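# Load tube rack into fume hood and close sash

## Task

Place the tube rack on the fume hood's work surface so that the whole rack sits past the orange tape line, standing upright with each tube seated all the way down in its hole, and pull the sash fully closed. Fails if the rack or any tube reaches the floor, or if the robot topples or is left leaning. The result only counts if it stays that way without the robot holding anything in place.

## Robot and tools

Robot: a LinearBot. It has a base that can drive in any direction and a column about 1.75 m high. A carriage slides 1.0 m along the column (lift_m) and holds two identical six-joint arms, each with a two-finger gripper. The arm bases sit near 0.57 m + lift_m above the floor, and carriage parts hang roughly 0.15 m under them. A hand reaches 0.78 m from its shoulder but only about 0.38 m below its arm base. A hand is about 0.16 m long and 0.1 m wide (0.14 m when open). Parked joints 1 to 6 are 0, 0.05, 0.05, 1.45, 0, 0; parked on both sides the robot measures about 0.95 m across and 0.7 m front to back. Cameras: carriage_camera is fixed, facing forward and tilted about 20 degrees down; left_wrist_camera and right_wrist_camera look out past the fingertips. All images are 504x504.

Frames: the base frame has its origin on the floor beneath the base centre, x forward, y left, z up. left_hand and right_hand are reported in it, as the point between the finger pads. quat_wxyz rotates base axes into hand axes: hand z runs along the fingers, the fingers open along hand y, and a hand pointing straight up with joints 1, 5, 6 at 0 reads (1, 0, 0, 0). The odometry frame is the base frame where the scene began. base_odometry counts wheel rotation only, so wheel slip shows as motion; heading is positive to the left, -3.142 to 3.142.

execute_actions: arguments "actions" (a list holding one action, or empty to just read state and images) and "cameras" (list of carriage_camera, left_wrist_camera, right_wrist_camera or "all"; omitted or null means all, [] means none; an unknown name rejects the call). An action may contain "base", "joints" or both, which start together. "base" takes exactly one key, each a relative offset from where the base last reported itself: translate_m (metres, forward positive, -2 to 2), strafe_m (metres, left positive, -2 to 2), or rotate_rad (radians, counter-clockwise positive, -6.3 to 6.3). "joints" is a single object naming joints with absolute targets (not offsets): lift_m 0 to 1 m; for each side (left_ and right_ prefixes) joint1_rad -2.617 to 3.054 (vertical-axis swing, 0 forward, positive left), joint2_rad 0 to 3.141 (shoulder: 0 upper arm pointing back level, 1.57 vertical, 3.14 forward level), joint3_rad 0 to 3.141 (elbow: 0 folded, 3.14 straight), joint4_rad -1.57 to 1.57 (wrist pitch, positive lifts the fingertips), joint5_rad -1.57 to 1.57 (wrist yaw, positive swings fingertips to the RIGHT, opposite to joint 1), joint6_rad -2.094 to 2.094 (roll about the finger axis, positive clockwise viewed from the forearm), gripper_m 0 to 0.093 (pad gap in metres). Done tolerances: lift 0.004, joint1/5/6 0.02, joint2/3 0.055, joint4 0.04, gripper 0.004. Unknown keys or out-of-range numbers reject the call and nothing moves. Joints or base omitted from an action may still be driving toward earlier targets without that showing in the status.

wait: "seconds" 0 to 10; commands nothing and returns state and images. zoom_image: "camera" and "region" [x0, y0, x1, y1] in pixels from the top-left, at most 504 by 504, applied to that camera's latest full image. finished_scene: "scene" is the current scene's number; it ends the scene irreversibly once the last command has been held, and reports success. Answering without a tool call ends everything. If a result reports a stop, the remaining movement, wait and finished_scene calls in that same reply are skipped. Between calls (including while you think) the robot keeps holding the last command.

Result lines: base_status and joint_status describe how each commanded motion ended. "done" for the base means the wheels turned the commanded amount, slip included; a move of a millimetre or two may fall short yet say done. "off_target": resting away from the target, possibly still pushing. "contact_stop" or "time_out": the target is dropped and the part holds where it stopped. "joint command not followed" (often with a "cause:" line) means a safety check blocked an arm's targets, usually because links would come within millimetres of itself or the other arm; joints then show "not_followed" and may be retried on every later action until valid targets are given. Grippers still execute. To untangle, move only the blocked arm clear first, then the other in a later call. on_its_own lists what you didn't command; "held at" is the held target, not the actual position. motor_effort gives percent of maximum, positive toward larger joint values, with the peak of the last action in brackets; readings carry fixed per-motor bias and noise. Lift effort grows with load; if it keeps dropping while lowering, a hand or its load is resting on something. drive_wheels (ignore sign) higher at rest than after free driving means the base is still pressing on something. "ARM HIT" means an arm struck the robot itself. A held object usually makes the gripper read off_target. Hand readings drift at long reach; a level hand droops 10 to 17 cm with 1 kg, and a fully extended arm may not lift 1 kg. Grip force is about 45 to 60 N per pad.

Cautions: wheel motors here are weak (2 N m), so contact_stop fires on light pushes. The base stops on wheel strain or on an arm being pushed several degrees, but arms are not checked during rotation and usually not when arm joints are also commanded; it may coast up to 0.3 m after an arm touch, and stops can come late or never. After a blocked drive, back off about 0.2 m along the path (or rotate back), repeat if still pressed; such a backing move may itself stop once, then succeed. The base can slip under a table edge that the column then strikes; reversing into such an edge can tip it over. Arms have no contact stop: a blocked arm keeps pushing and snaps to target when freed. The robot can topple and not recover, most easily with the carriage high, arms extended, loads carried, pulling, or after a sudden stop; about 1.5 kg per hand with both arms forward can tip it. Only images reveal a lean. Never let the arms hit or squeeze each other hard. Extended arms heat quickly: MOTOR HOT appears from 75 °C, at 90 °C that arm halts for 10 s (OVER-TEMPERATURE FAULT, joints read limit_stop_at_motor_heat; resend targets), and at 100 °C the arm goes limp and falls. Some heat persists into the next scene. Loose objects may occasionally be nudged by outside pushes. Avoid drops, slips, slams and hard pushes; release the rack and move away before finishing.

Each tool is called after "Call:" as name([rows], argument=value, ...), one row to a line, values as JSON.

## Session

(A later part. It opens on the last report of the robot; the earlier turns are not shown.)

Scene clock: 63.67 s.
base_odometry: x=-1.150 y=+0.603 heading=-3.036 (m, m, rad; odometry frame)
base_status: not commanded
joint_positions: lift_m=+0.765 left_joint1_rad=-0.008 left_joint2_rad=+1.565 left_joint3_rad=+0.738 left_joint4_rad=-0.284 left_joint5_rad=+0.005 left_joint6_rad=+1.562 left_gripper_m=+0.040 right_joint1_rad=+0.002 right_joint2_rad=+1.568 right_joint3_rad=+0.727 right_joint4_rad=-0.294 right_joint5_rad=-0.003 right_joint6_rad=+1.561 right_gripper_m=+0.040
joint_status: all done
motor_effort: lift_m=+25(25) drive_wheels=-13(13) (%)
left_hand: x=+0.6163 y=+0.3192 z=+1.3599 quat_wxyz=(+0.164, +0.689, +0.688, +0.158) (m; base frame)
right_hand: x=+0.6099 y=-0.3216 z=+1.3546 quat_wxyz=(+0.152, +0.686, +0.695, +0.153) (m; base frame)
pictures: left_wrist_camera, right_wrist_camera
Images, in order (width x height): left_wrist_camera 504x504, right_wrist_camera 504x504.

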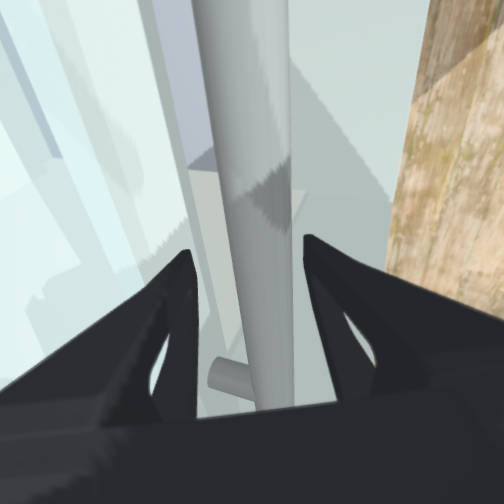

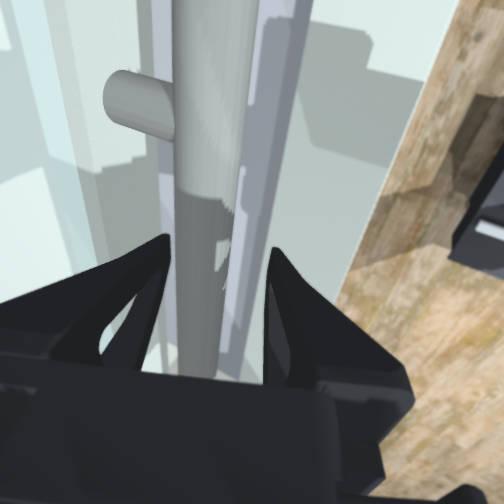

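Call:
execute_actions([
  {"base":{"translate_m":0.012},"joints":{"right_joint4_rad":-0.24}},
], cameras=[])

Call:
execute_actions([
  {"joints":{"lift_m":0.735}},
], cameras=["left_wrist_camera","right_wrist_camera"])

Scene clock: 64.73 s.
base_odometry: x=-1.162 y=+0.602 heading=-3.038 (m, m, rad; odometry frame)
base_status: done
joint_positions: lift_m=+0.765 left_joint1_rad=-0.008 left_joint2_rad=+1.565 left_joint3_rad=+0.738 left_joint4_rad=-0.306 left_joint5_rad=+0.003 left_joint6_rad=+1.562 left_gripper_m=+0.040 right_joint1_rad=+0.002 right_joint2_rad=+1.568 right_joint3_rad=+0.727 right_joint4_rad=-0.256 right_joint5_rad=-0.004 right_joint6_rad=+1.561 right_gripper_m=+0.040
joint_status: all done
motor_effort: lift_m=+25(25) drive_wheels=-16(47) (%)
left_hand: x=+0.6115 y=+0.3197 z=+1.3576 quat_wxyz=(+0.156, +0.690, +0.690, +0.151) (m; base frame)
right_hand: x=+0.6183 y=-0.3215 z=+1.3586 quat_wxyz=(+0.165, +0.683, +0.692, +0.166) (m; base frame)
pictures: none
No camera images: the call's "cameras" was empty. Leave "cameras" out to get every camera's image.

Scene clock: 65.37 s.
base_odometry: x=-1.162 y=+0.602 heading=-3.038 (m, m, rad; odometry frame)
base_status: not commanded
joint_positions: lift_m=+0.735 left_joint1_rad=-0.008 left_joint2_rad=+1.567 left_joint3_rad=+0.738 left_joint4_rad=-0.297 left_joint5_rad=+0.003 left_joint6_rad=+1.562 left_gripper_m=+0.040 right_joint1_rad=+0.002 right_joint2_rad=+1.570 right_joint3_rad=+0.727 right_joint4_rad=-0.250 right_joint5_rad=-0.004 right_joint6_rad=+1.561 right_gripper_m=+0.040
joint_status: all done
motor_effort: lift_m=+25(22) drive_wheels=-10(16) (%)
left_hand: x=+0.6135 y=+0.3196 z=+1.3283 quat_wxyz=(+0.159, +0.690, +0.690, +0.154) (m; base frame)
right_hand: x=+0.6195 y=-0.3215 z=+1.3288 quat_wxyz=(+0.167, +0.683, +0.691, +0.168) (m; base frame)
pictures: left_wrist_camera, right_wrist_camera
Images, in order (width x height): left_wrist_camera 504x504, right_wrist_camera 504x504.

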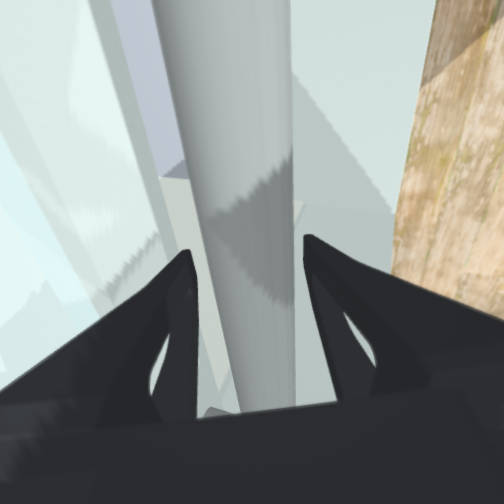

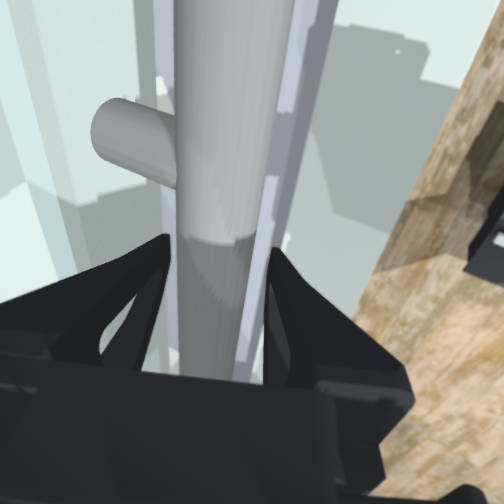

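Call:
execute_actions([
  {"joints":{"lift_m":0.72}},
], cameras=[])

Call:
execute_actions([
  {"joints":{"left_gripper_m":0.0,"right_gripper_m":0.0}},
], cameras=[])

Call:
execute_actions([
  {"joints":{"lift_m":0.43}},
])

Call:
execute_actions([
  {"joints":{"lift_m":0.385}},
], cameras=["left_wrist_camera","right_wrist_camera"])

Scene clock: 66.43 s.
base_odometry: x=-1.162 y=+0.602 heading=-3.038 (m, m, rad; odometry frame)
base_status: not commanded
joint_positions: lift_m=+0.720 left_joint1_rad=-0.008 left_joint2_rad=+1.567 left_joint3_rad=+0.738 left_joint4_rad=-0.292 left_joint5_rad=+0.003 left_joint6_rad=+1.562 left_gripper_m=+0.040 right_joint1_rad=+0.002 right_joint2_rad=+1.570 right_joint3_rad=+0.727 right_joint4_rad=-0.246 right_joint5_rad=-0.004 right_joint6_rad=+1.561 right_gripper_m=+0.040
joint_status: all done
motor_effort: lift_m=+25(24) drive_wheels=-11(15) (%)
left_hand: x=+0.6146 y=+0.3196 z=+1.3135 quat_wxyz=(+0.160, +0.689, +0.689, +0.155) (m; base frame)
right_hand: x=+0.6202 y=-0.3215 z=+1.3140 quat_wxyz=(+0.168, +0.682, +0.691, +0.169) (m; base frame)
pictures: none
No camera images: the call's "cameras" was empty. Leave "cameras" out to get every camera's image.

Scene clock: 67.00 s.
base_odometry: x=-1.162 y=+0.602 heading=-3.038 (m, m, rad; odometry frame)
base_status: not commanded
joint_positions: lift_m=+0.720 left_joint1_rad=-0.008 left_joint2_rad=+1.567 left_joint3_rad=+0.739 left_joint4_rad=-0.273 left_joint5_rad=+0.002 left_joint6_rad=+1.563 left_gripper_m=+0.023 right_joint1_rad=+0.002 right_joint2_rad=+1.570 right_joint3_rad=+0.731 right_joint4_rad=-0.225 right_joint5_rad=-0.004 right_joint6_rad=+1.562 right_gripper_m=+0.023
joint_status: left_gripper_m off_target (ended at +0.023, target +0.000); right_gripper_m off_target (ended at +0.023, target +0.000)
motor_effort: lift_m=+25(25) drive_wheels=-12(12) (%)
left_hand: x=+0.6189 y=+0.3197 z=+1.3157 quat_wxyz=(+0.167, +0.688, +0.688, +0.162) (m; base frame)
right_hand: x=+0.6262 y=-0.3215 z=+1.3178 quat_wxyz=(+0.176, +0.681, +0.689, +0.178) (m; base frame)
pictures: none
No camera images: the call's "cameras" was empty. Leave "cameras" out to get every camera's image.

Scene clock: 68.77 s.
base_odometry: x=-1.162 y=+0.602 heading=-3.037 (m, m, rad; odometry frame)
base_status: not commanded
joint_positions: lift_m=+0.430 left_joint1_rad=-0.008 left_joint2_rad=+1.577 left_joint3_rad=+0.750 left_joint4_rad=-0.280 left_joint5_rad=+0.004 left_joint6_rad=+1.563 left_gripper_m=+0.023 right_joint1_rad=+0.002 right_joint2_rad=+1.586 right_joint3_rad=+0.756 right_joint4_rad=-0.255 right_joint5_rad=-0.001 right_joint6_rad=+1.563 right_gripper_m=+0.023
joint_status: all done
motor_effort: lift_m=+27(32) drive_wheels=+7(22) (%)
left_hand: x=+0.6204 y=+0.3193 z=+1.0253 quat_wxyz=(+0.165, +0.689, +0.688, +0.160) (m; base frame)
right_hand: x=+0.6272 y=-0.3220 z=+1.0270 quat_wxyz=(+0.170, +0.683, +0.690, +0.170) (m; base frame)
pictures: carriage_camera, left_wrist_camera, right_wrist_camera
Images, in order (width x height): carriage_camera 504x504, left_wrist_camera 504x504, right_wrist_camera 504x504.

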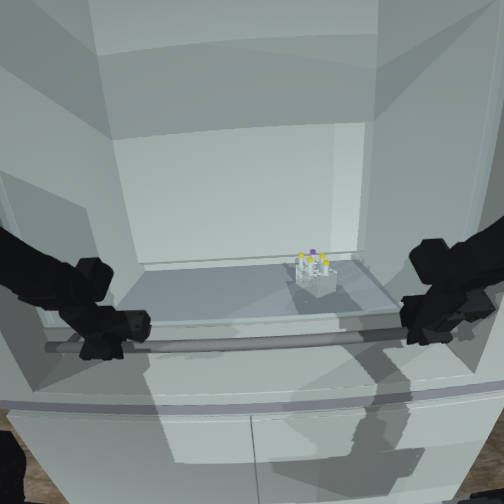

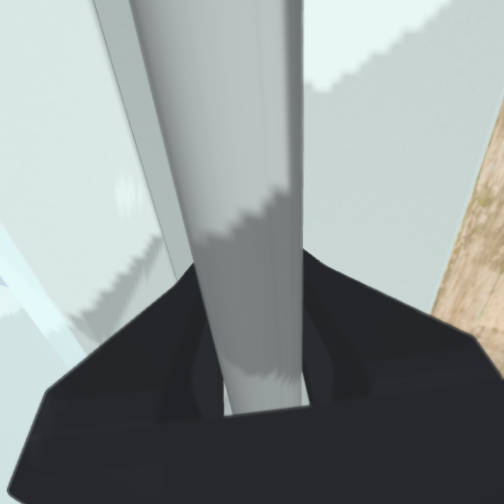

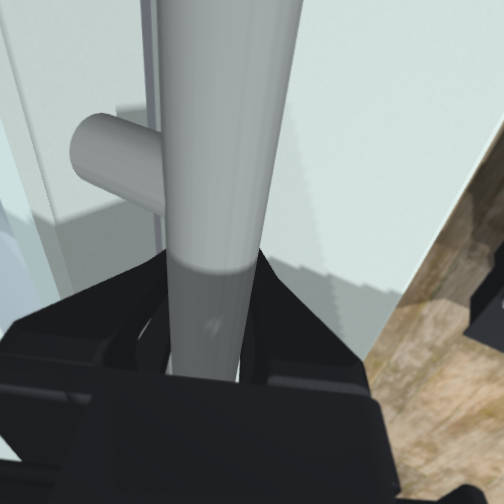

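Scene clock: 69.60 s.
base_odometry: x=-1.162 y=+0.602 heading=-3.037 (m, m, rad; odometry frame)
base_status: not commanded
joint_positions: lift_m=+0.385 left_joint1_rad=-0.008 left_joint2_rad=+1.566 left_joint3_rad=+0.752 left_joint4_rad=-0.286 left_joint5_rad=+0.004 left_joint6_rad=+1.563 left_gripper_m=+0.023 right_joint1_rad=+0.002 right_joint2_rad=+1.575 right_joint3_rad=+0.756 right_joint4_rad=-0.256 right_joint5_rad=-0.001 right_joint6_rad=+1.563 right_gripper_m=+0.023
joint_status: all done
motor_effort: lift_m=+25(27) drive_wheels=+9(19) (%)
left_hand: x=+0.6208 y=+0.3193 z=+0.9840 quat_wxyz=(+0.168, +0.688, +0.687, +0.162) (m; base frame)
right_hand: x=+0.6279 y=-0.3220 z=+0.9857 quat_wxyz=(+0.173, +0.682, +0.689, +0.173) (m; base frame)
pictures: left_wrist_camera, right_wrist_camera
Images, in order (width x height): left_wrist_camera 504x504, right_wrist_camera 504x504.

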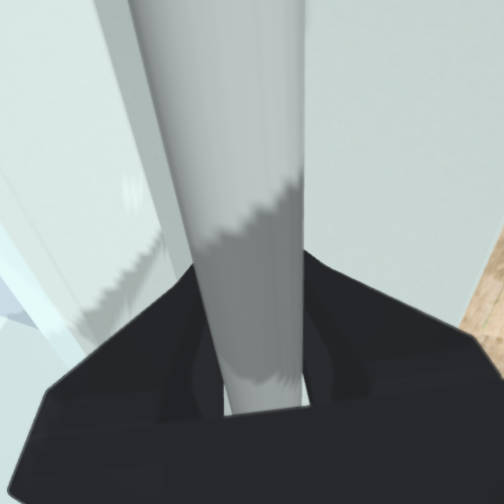

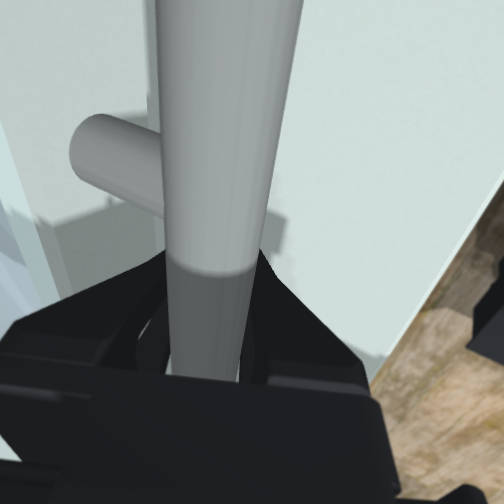

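Call:
execute_actions([
  {"joints":{"lift_m":0.35}},
], cameras=["left_wrist_camera","right_wrist_camera"])

Scene clock: 70.37 s.
base_odometry: x=-1.161 y=+0.602 heading=-3.037 (m, m, rad; odometry frame)
base_status: not commanded
joint_positions: lift_m=+0.351 left_joint1_rad=-0.008 left_joint2_rad=+1.483 left_joint3_rad=+0.769 left_joint4_rad=-0.334 left_joint5_rad=+0.004 left_joint6_rad=+1.563 left_gripper_m=+0.022 right_joint1_rad=+0.002 right_joint2_rad=+1.489 right_joint3_rad=+0.758 right_joint4_rad=-0.280 right_joint5_rad=+0.000 right_joint6_rad=+1.563 right_gripper_m=+0.022
joint_status: all done
motor_effort: lift_m=+13(25) drive_wheels=+21(23) (%)
left_hand: x=+0.6229 y=+0.3193 z=+0.9768 quat_wxyz=(+0.186, +0.684, +0.682, +0.180) (m; base frame)
right_hand: x=+0.6301 y=-0.3221 z=+0.9779 quat_wxyz=(+0.196, +0.676, +0.683, +0.195) (m; base frame)
pictures: left_wrist_camera, right_wrist_camera
Images, in order (width x height): left_wrist_camera 504x504, right_wrist_camera 504x504.

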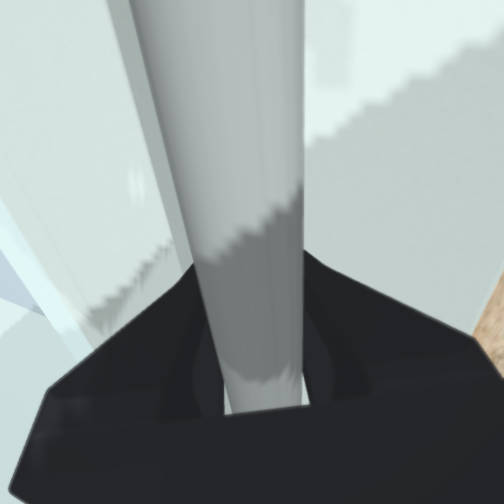

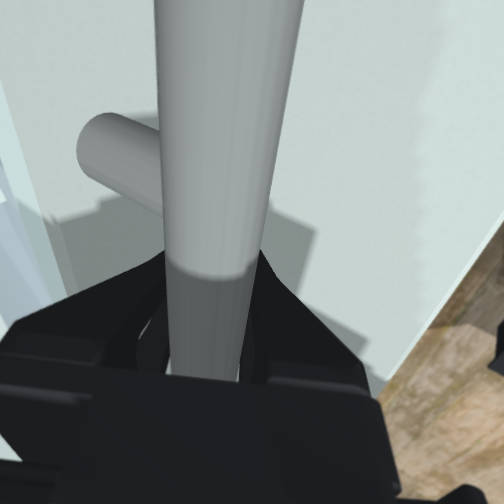

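Now the top push.

Call:
execute_actions([
  {"joints":{"lift_m":0.435,"left_gripper_m":0.035,"right_gripper_m":0.035}},
], cameras=[])

Call:
execute_actions([
  {"base":{"translate_m":-0.012},"joints":{"left_gripper_m":0.016,"right_gripper_m":0.016}},
], cameras=[])

Call:
execute_actions([
  {"joints":{"lift_m":0.41}},
], cameras=["left_wrist_camera","right_wrist_camera"])

Scene clock: 71.67 s.
base_odometry: x=-1.162 y=+0.602 heading=-3.037 (m, m, rad; odometry frame)
base_status: not commanded
joint_positions: lift_m=+0.435 left_joint1_rad=-0.008 left_joint2_rad=+1.567 left_joint3_rad=+0.750 left_joint4_rad=-0.301 left_joint5_rad=+0.005 left_joint6_rad=+1.563 left_gripper_m=+0.035 right_joint1_rad=+0.002 right_joint2_rad=+1.575 right_joint3_rad=+0.751 right_joint4_rad=-0.254 right_joint5_rad=+0.000 right_joint6_rad=+1.564 right_gripper_m=+0.035
joint_status: all done
motor_effort: lift_m=+32(38) drive_wheels=-8(22) (%)
left_hand: x=+0.6168 y=+0.3193 z=+1.0308 quat_wxyz=(+0.162, +0.690, +0.688, +0.156) (m; base frame)
right_hand: x=+0.6266 y=-0.3221 z=+1.0337 quat_wxyz=(+0.173, +0.683, +0.689, +0.172) (m; base frame)
pictures: none
No camera images: the call's "cameras" was empty. Leave "cameras" out to get every camera's image.

Scene clock: 72.47 s.
base_odometry: x=-1.150 y=+0.603 heading=-3.036 (m, m, rad; odometry frame)
base_status: done
joint_positions: lift_m=+0.435 left_joint1_rad=-0.008 left_joint2_rad=+1.567 left_joint3_rad=+0.750 left_joint4_rad=-0.296 left_joint5_rad=+0.004 left_joint6_rad=+1.563 left_gripper_m=+0.016 right_joint1_rad=+0.002 right_joint2_rad=+1.575 right_joint3_rad=+0.751 right_joint4_rad=-0.249 right_joint5_rad=+0.000 right_joint6_rad=+1.564 right_gripper_m=+0.016
joint_status: all done
motor_effort: lift_m=+32(32) drive_wheels=+9(44) (%)
left_hand: x=+0.6179 y=+0.3193 z=+1.0314 quat_wxyz=(+0.163, +0.689, +0.688, +0.158) (m; base frame)
right_hand: x=+0.6276 y=-0.3221 z=+1.0342 quat_wxyz=(+0.174, +0.682, +0.688, +0.174) (m; base frame)
pictures: none
No camera images: the call's "cameras" was empty. Leave "cameras" out to get every camera's image.

Scene clock: 73.17 s.
base_odometry: x=-1.150 y=+0.603 heading=-3.036 (m, m, rad; odometry frame)
base_status: not commanded
joint_positions: lift_m=+0.410 left_joint1_rad=-0.008 left_joint2_rad=+1.552 left_joint3_rad=+0.750 left_joint4_rad=-0.298 left_joint5_rad=+0.005 left_joint6_rad=+1.564 left_gripper_m=+0.016 right_joint1_rad=+0.002 right_joint2_rad=+1.560 right_joint3_rad=+0.751 right_joint4_rad=-0.250 right_joint5_rad=+0.000 right_joint6_rad=+1.564 right_gripper_m=+0.016
joint_status: all done
motor_effort: lift_m=+23(19) drive_wheels=+8(17) (%)
left_hand: x=+0.6189 y=+0.3192 z=+1.0117 quat_wxyz=(+0.168, +0.688, +0.687, +0.162) (m; base frame)
right_hand: x=+0.6287 y=-0.3222 z=+1.0149 quat_wxyz=(+0.179, +0.681, +0.687, +0.178) (m; base frame)
pictures: left_wrist_camera, right_wrist_camera
Images, in order (width x height): left_wrist_camera 504x504, right_wrist_camera 504x504.

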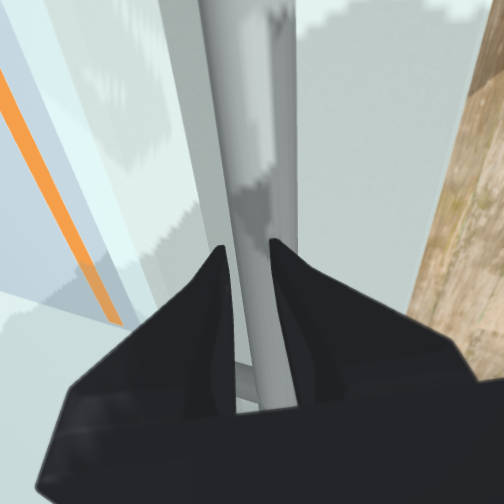

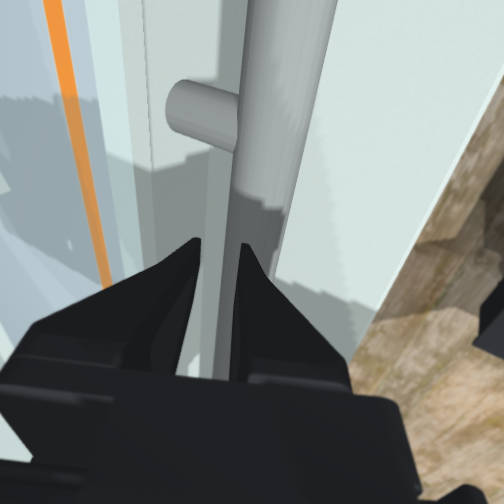

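Call:
execute_actions([
  {"joints":{"lift_m":0.43}},
], cameras=[])

Call:
execute_actions([
  {"base":{"translate_m":-0.009},"joints":{"right_joint4_rad":-0.275}},
], cameras=[])

Call:
execute_actions([
  {"joints":{"lift_m":0.38}},
], cameras=["left_wrist_camera","right_wrist_camera"])

Call:
execute_actions([
  {"joints":{"lift_m":0.368}},
], cameras=["left_wrist_camera","right_wrist_camera"])

Scene clock: 74.20 s.
base_odometry: x=-1.150 y=+0.603 heading=-3.036 (m, m, rad; odometry frame)
base_status: not commanded
joint_positions: lift_m=+0.430 left_joint1_rad=-0.008 left_joint2_rad=+1.561 left_joint3_rad=+0.750 left_joint4_rad=-0.291 left_joint5_rad=+0.005 left_joint6_rad=+1.564 left_gripper_m=+0.016 right_joint1_rad=+0.002 right_joint2_rad=+1.566 right_joint3_rad=+0.751 right_joint4_rad=-0.244 right_joint5_rad=+0.000 right_joint6_rad=+1.564 right_gripper_m=+0.016
joint_status: all done
motor_effort: lift_m=+32(41) drive_wheels=-10(8) (%)
left_hand: x=+0.6195 y=+0.3192 z=+1.0289 quat_wxyz=(+0.167, +0.689, +0.687, +0.161) (m; base frame)
right_hand: x=+0.6294 y=-0.3222 z=+1.0328 quat_wxyz=(+0.179, +0.681, +0.687, +0.178) (m; base frame)
pictures: none
No camera images: the call's "cameras" was empty. Leave "cameras" out to get every camera's image.

Scene clock: 74.93 s.
base_odometry: x=-1.141 y=+0.603 heading=-3.036 (m, m, rad; odometry frame)
base_status: done
joint_positions: lift_m=+0.430 left_joint1_rad=-0.008 left_joint2_rad=+1.561 left_joint3_rad=+0.750 left_joint4_rad=-0.289 left_joint5_rad=+0.005 left_joint6_rad=+1.564 left_gripper_m=+0.016 right_joint1_rad=+0.002 right_joint2_rad=+1.566 right_joint3_rad=+0.751 right_joint4_rad=-0.274 right_joint5_rad=+0.000 right_joint6_rad=+1.564 right_gripper_m=+0.016
joint_status: all done
motor_effort: lift_m=+32(32) drive_wheels=-13(47) (%)
left_hand: x=+0.6199 y=+0.3192 z=+1.0291 quat_wxyz=(+0.168, +0.688, +0.687, +0.162) (m; base frame)
right_hand: x=+0.6230 y=-0.3222 z=+1.0293 quat_wxyz=(+0.169, +0.684, +0.690, +0.168) (m; base frame)
pictures: none
No camera images: the call's "cameras" was empty. Leave "cameras" out to get every camera's image.

Scene clock: 75.67 s.
base_odometry: x=-1.141 y=+0.604 heading=-3.036 (m, m, rad; odometry frame)
base_status: not commanded
joint_positions: lift_m=+0.381 left_joint1_rad=-0.008 left_joint2_rad=+1.506 left_joint3_rad=+0.753 left_joint4_rad=-0.303 left_joint5_rad=+0.004 left_joint6_rad=+1.565 left_gripper_m=+0.016 right_joint1_rad=+0.002 right_joint2_rad=+1.516 right_joint3_rad=+0.755 right_joint4_rad=-0.280 right_joint5_rad=+0.001 right_joint6_rad=+1.565 right_gripper_m=+0.016
joint_status: all done
motor_effort: lift_m=+16(21) drive_wheels=+5(14) (%)
left_hand: x=+0.6224 y=+0.3193 z=+0.9974 quat_wxyz=(+0.183, +0.685, +0.683, +0.177) (m; base frame)
right_hand: x=+0.6273 y=-0.3224 z=+0.9976 quat_wxyz=(+0.186, +0.680, +0.685, +0.184) (m; base frame)
pictures: left_wrist_camera, right_wrist_camera
Images, in order (width x height): left_wrist_camera 504x504, right_wrist_camera 504x504.

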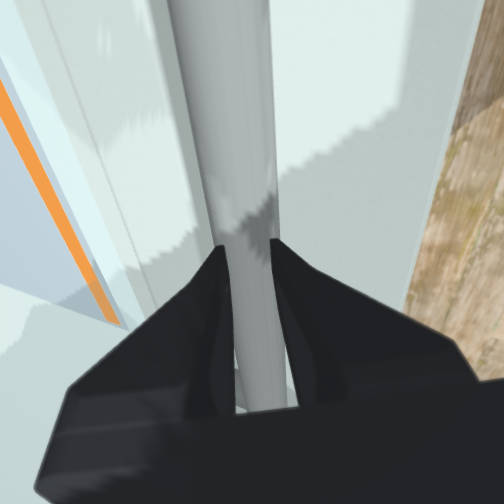

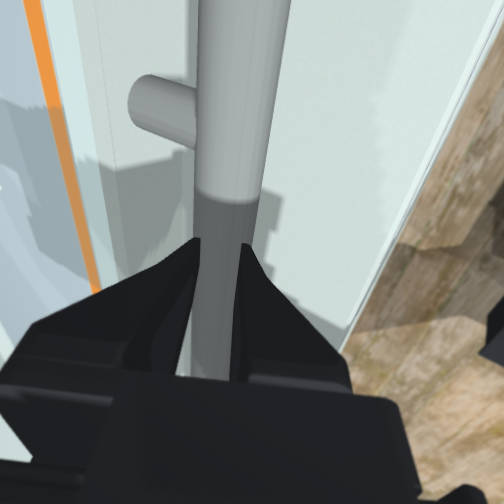

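Scene clock: 76.17 s.
base_odometry: x=-1.141 y=+0.604 heading=-3.036 (m, m, rad; odometry frame)
base_status: not commanded
joint_positions: lift_m=+0.369 left_joint1_rad=-0.008 left_joint2_rad=+1.477 left_joint3_rad=+0.765 left_joint4_rad=-0.331 left_joint5_rad=+0.004 left_joint6_rad=+1.565 left_gripper_m=+0.016 right_joint1_rad=+0.002 right_joint2_rad=+1.486 right_joint3_rad=+0.766 right_joint4_rad=-0.307 right_joint5_rad=+0.001 right_joint6_rad=+1.565 right_gripper_m=+0.016
joint_status: all done
motor_effort: lift_m=+14(5) drive_wheels=+8(8) (%)
left_hand: x=+0.6226 y=+0.3193 z=+0.9960 quat_wxyz=(+0.187, +0.684, +0.682, +0.182) (m; base frame)
right_hand: x=+0.6275 y=-0.3224 z=+0.9962 quat_wxyz=(+0.191, +0.679, +0.684, +0.189) (m; base frame)
pictures: left_wrist_camera, right_wrist_camera
Images, in order (width x height): left_wrist_camera 504x504, right_wrist_camera 504x504.

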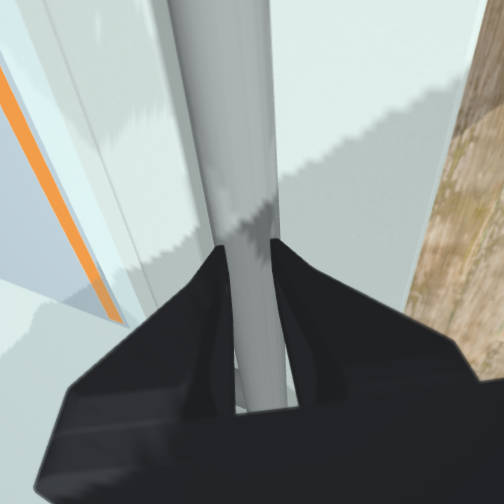

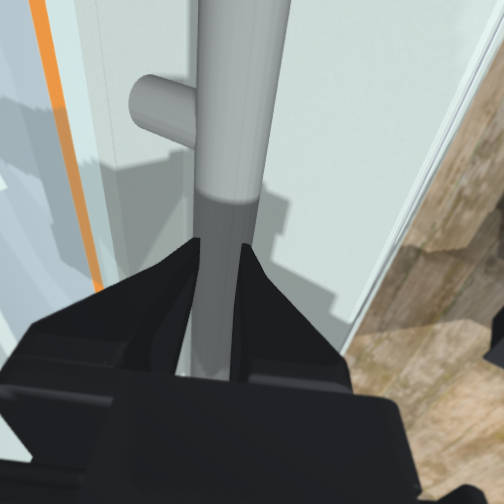

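Call:
execute_actions([
  {"joints":{"lift_m":0.46}},
], cameras=[])

Call:
execute_actions([
  {"base":{"translate_m":-0.5}},
], cameras=["carriage_camera"])

Call:
zoom_image(camera="carriage_camera", region=[220, 190, 380, 310])

Scene clock: 77.33 s.
base_odometry: x=-1.141 y=+0.604 heading=-3.036 (m, m, rad; odometry frame)
base_status: not commanded
joint_positions: lift_m=+0.460 left_joint1_rad=-0.008 left_joint2_rad=+1.564 left_joint3_rad=+0.758 left_joint4_rad=-0.292 left_joint5_rad=+0.004 left_joint6_rad=+1.565 left_gripper_m=+0.016 right_joint1_rad=+0.002 right_joint2_rad=+1.570 right_joint3_rad=+0.766 right_joint4_rad=-0.280 right_joint5_rad=+0.001 right_joint6_rad=+1.565 right_gripper_m=+0.016
joint_status: all done
motor_effort: lift_m=+32(36) drive_wheels=-8(9) (%)
left_hand: x=+0.6218 y=+0.3193 z=+1.0602 quat_wxyz=(+0.168, +0.689, +0.686, +0.163) (m; base frame)
right_hand: x=+0.6268 y=-0.3224 z=+1.0625 quat_wxyz=(+0.171, +0.684, +0.689, +0.170) (m; base frame)
pictures: none
No camera images: the call's "cameras" was empty. Leave "cameras" out to get every camera's image.

Scene clock: 80.43 s.
base_odometry: x=-0.644 y=+0.655 heading=-3.038 (m, m, rad; odometry frame)
base_status: done
joint_positions: lift_m=+0.460 left_joint1_rad=-0.008 left_joint2_rad=+1.564 left_joint3_rad=+0.758 left_joint4_rad=-0.289 left_joint5_rad=+0.004 left_joint6_rad=+1.565 left_gripper_m=+0.016 right_joint1_rad=+0.002 right_joint2_rad=+1.570 right_joint3_rad=+0.766 right_joint4_rad=-0.279 right_joint5_rad=+0.001 right_joint6_rad=+1.565 right_gripper_m=+0.016
joint_status: not commanded
motor_effort: lift_m=+32(32) drive_wheels=-16(54) (%)
left_hand: x=+0.6223 y=+0.3193 z=+1.0605 quat_wxyz=(+0.169, +0.688, +0.686, +0.164) (m; base frame)
right_hand: x=+0.6270 y=-0.3224 z=+1.0626 quat_wxyz=(+0.172, +0.684, +0.689, +0.170) (m; base frame)
pictures: carriage_camera
Images, in order (width x height): carriage_camera 504x504.

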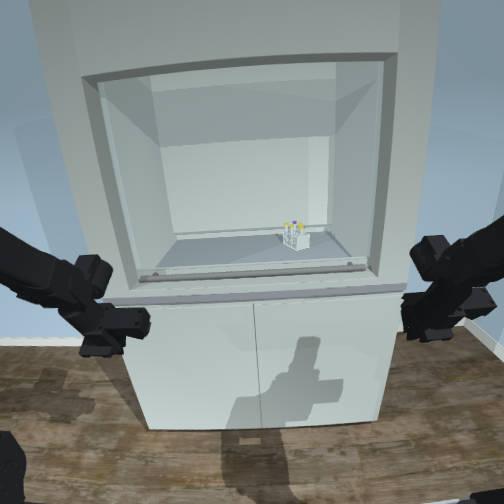

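Region (220, 190, 380, 310) of carriage_camera's 504x504 image, scaled by 3.150, with more detail than that image has; it fills the top 378 rows of this view, and the rest is white.

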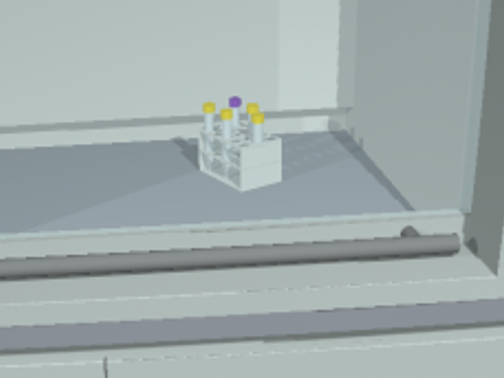

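Call:
finished_scene(scene=2)

The scene is finished: the task was done.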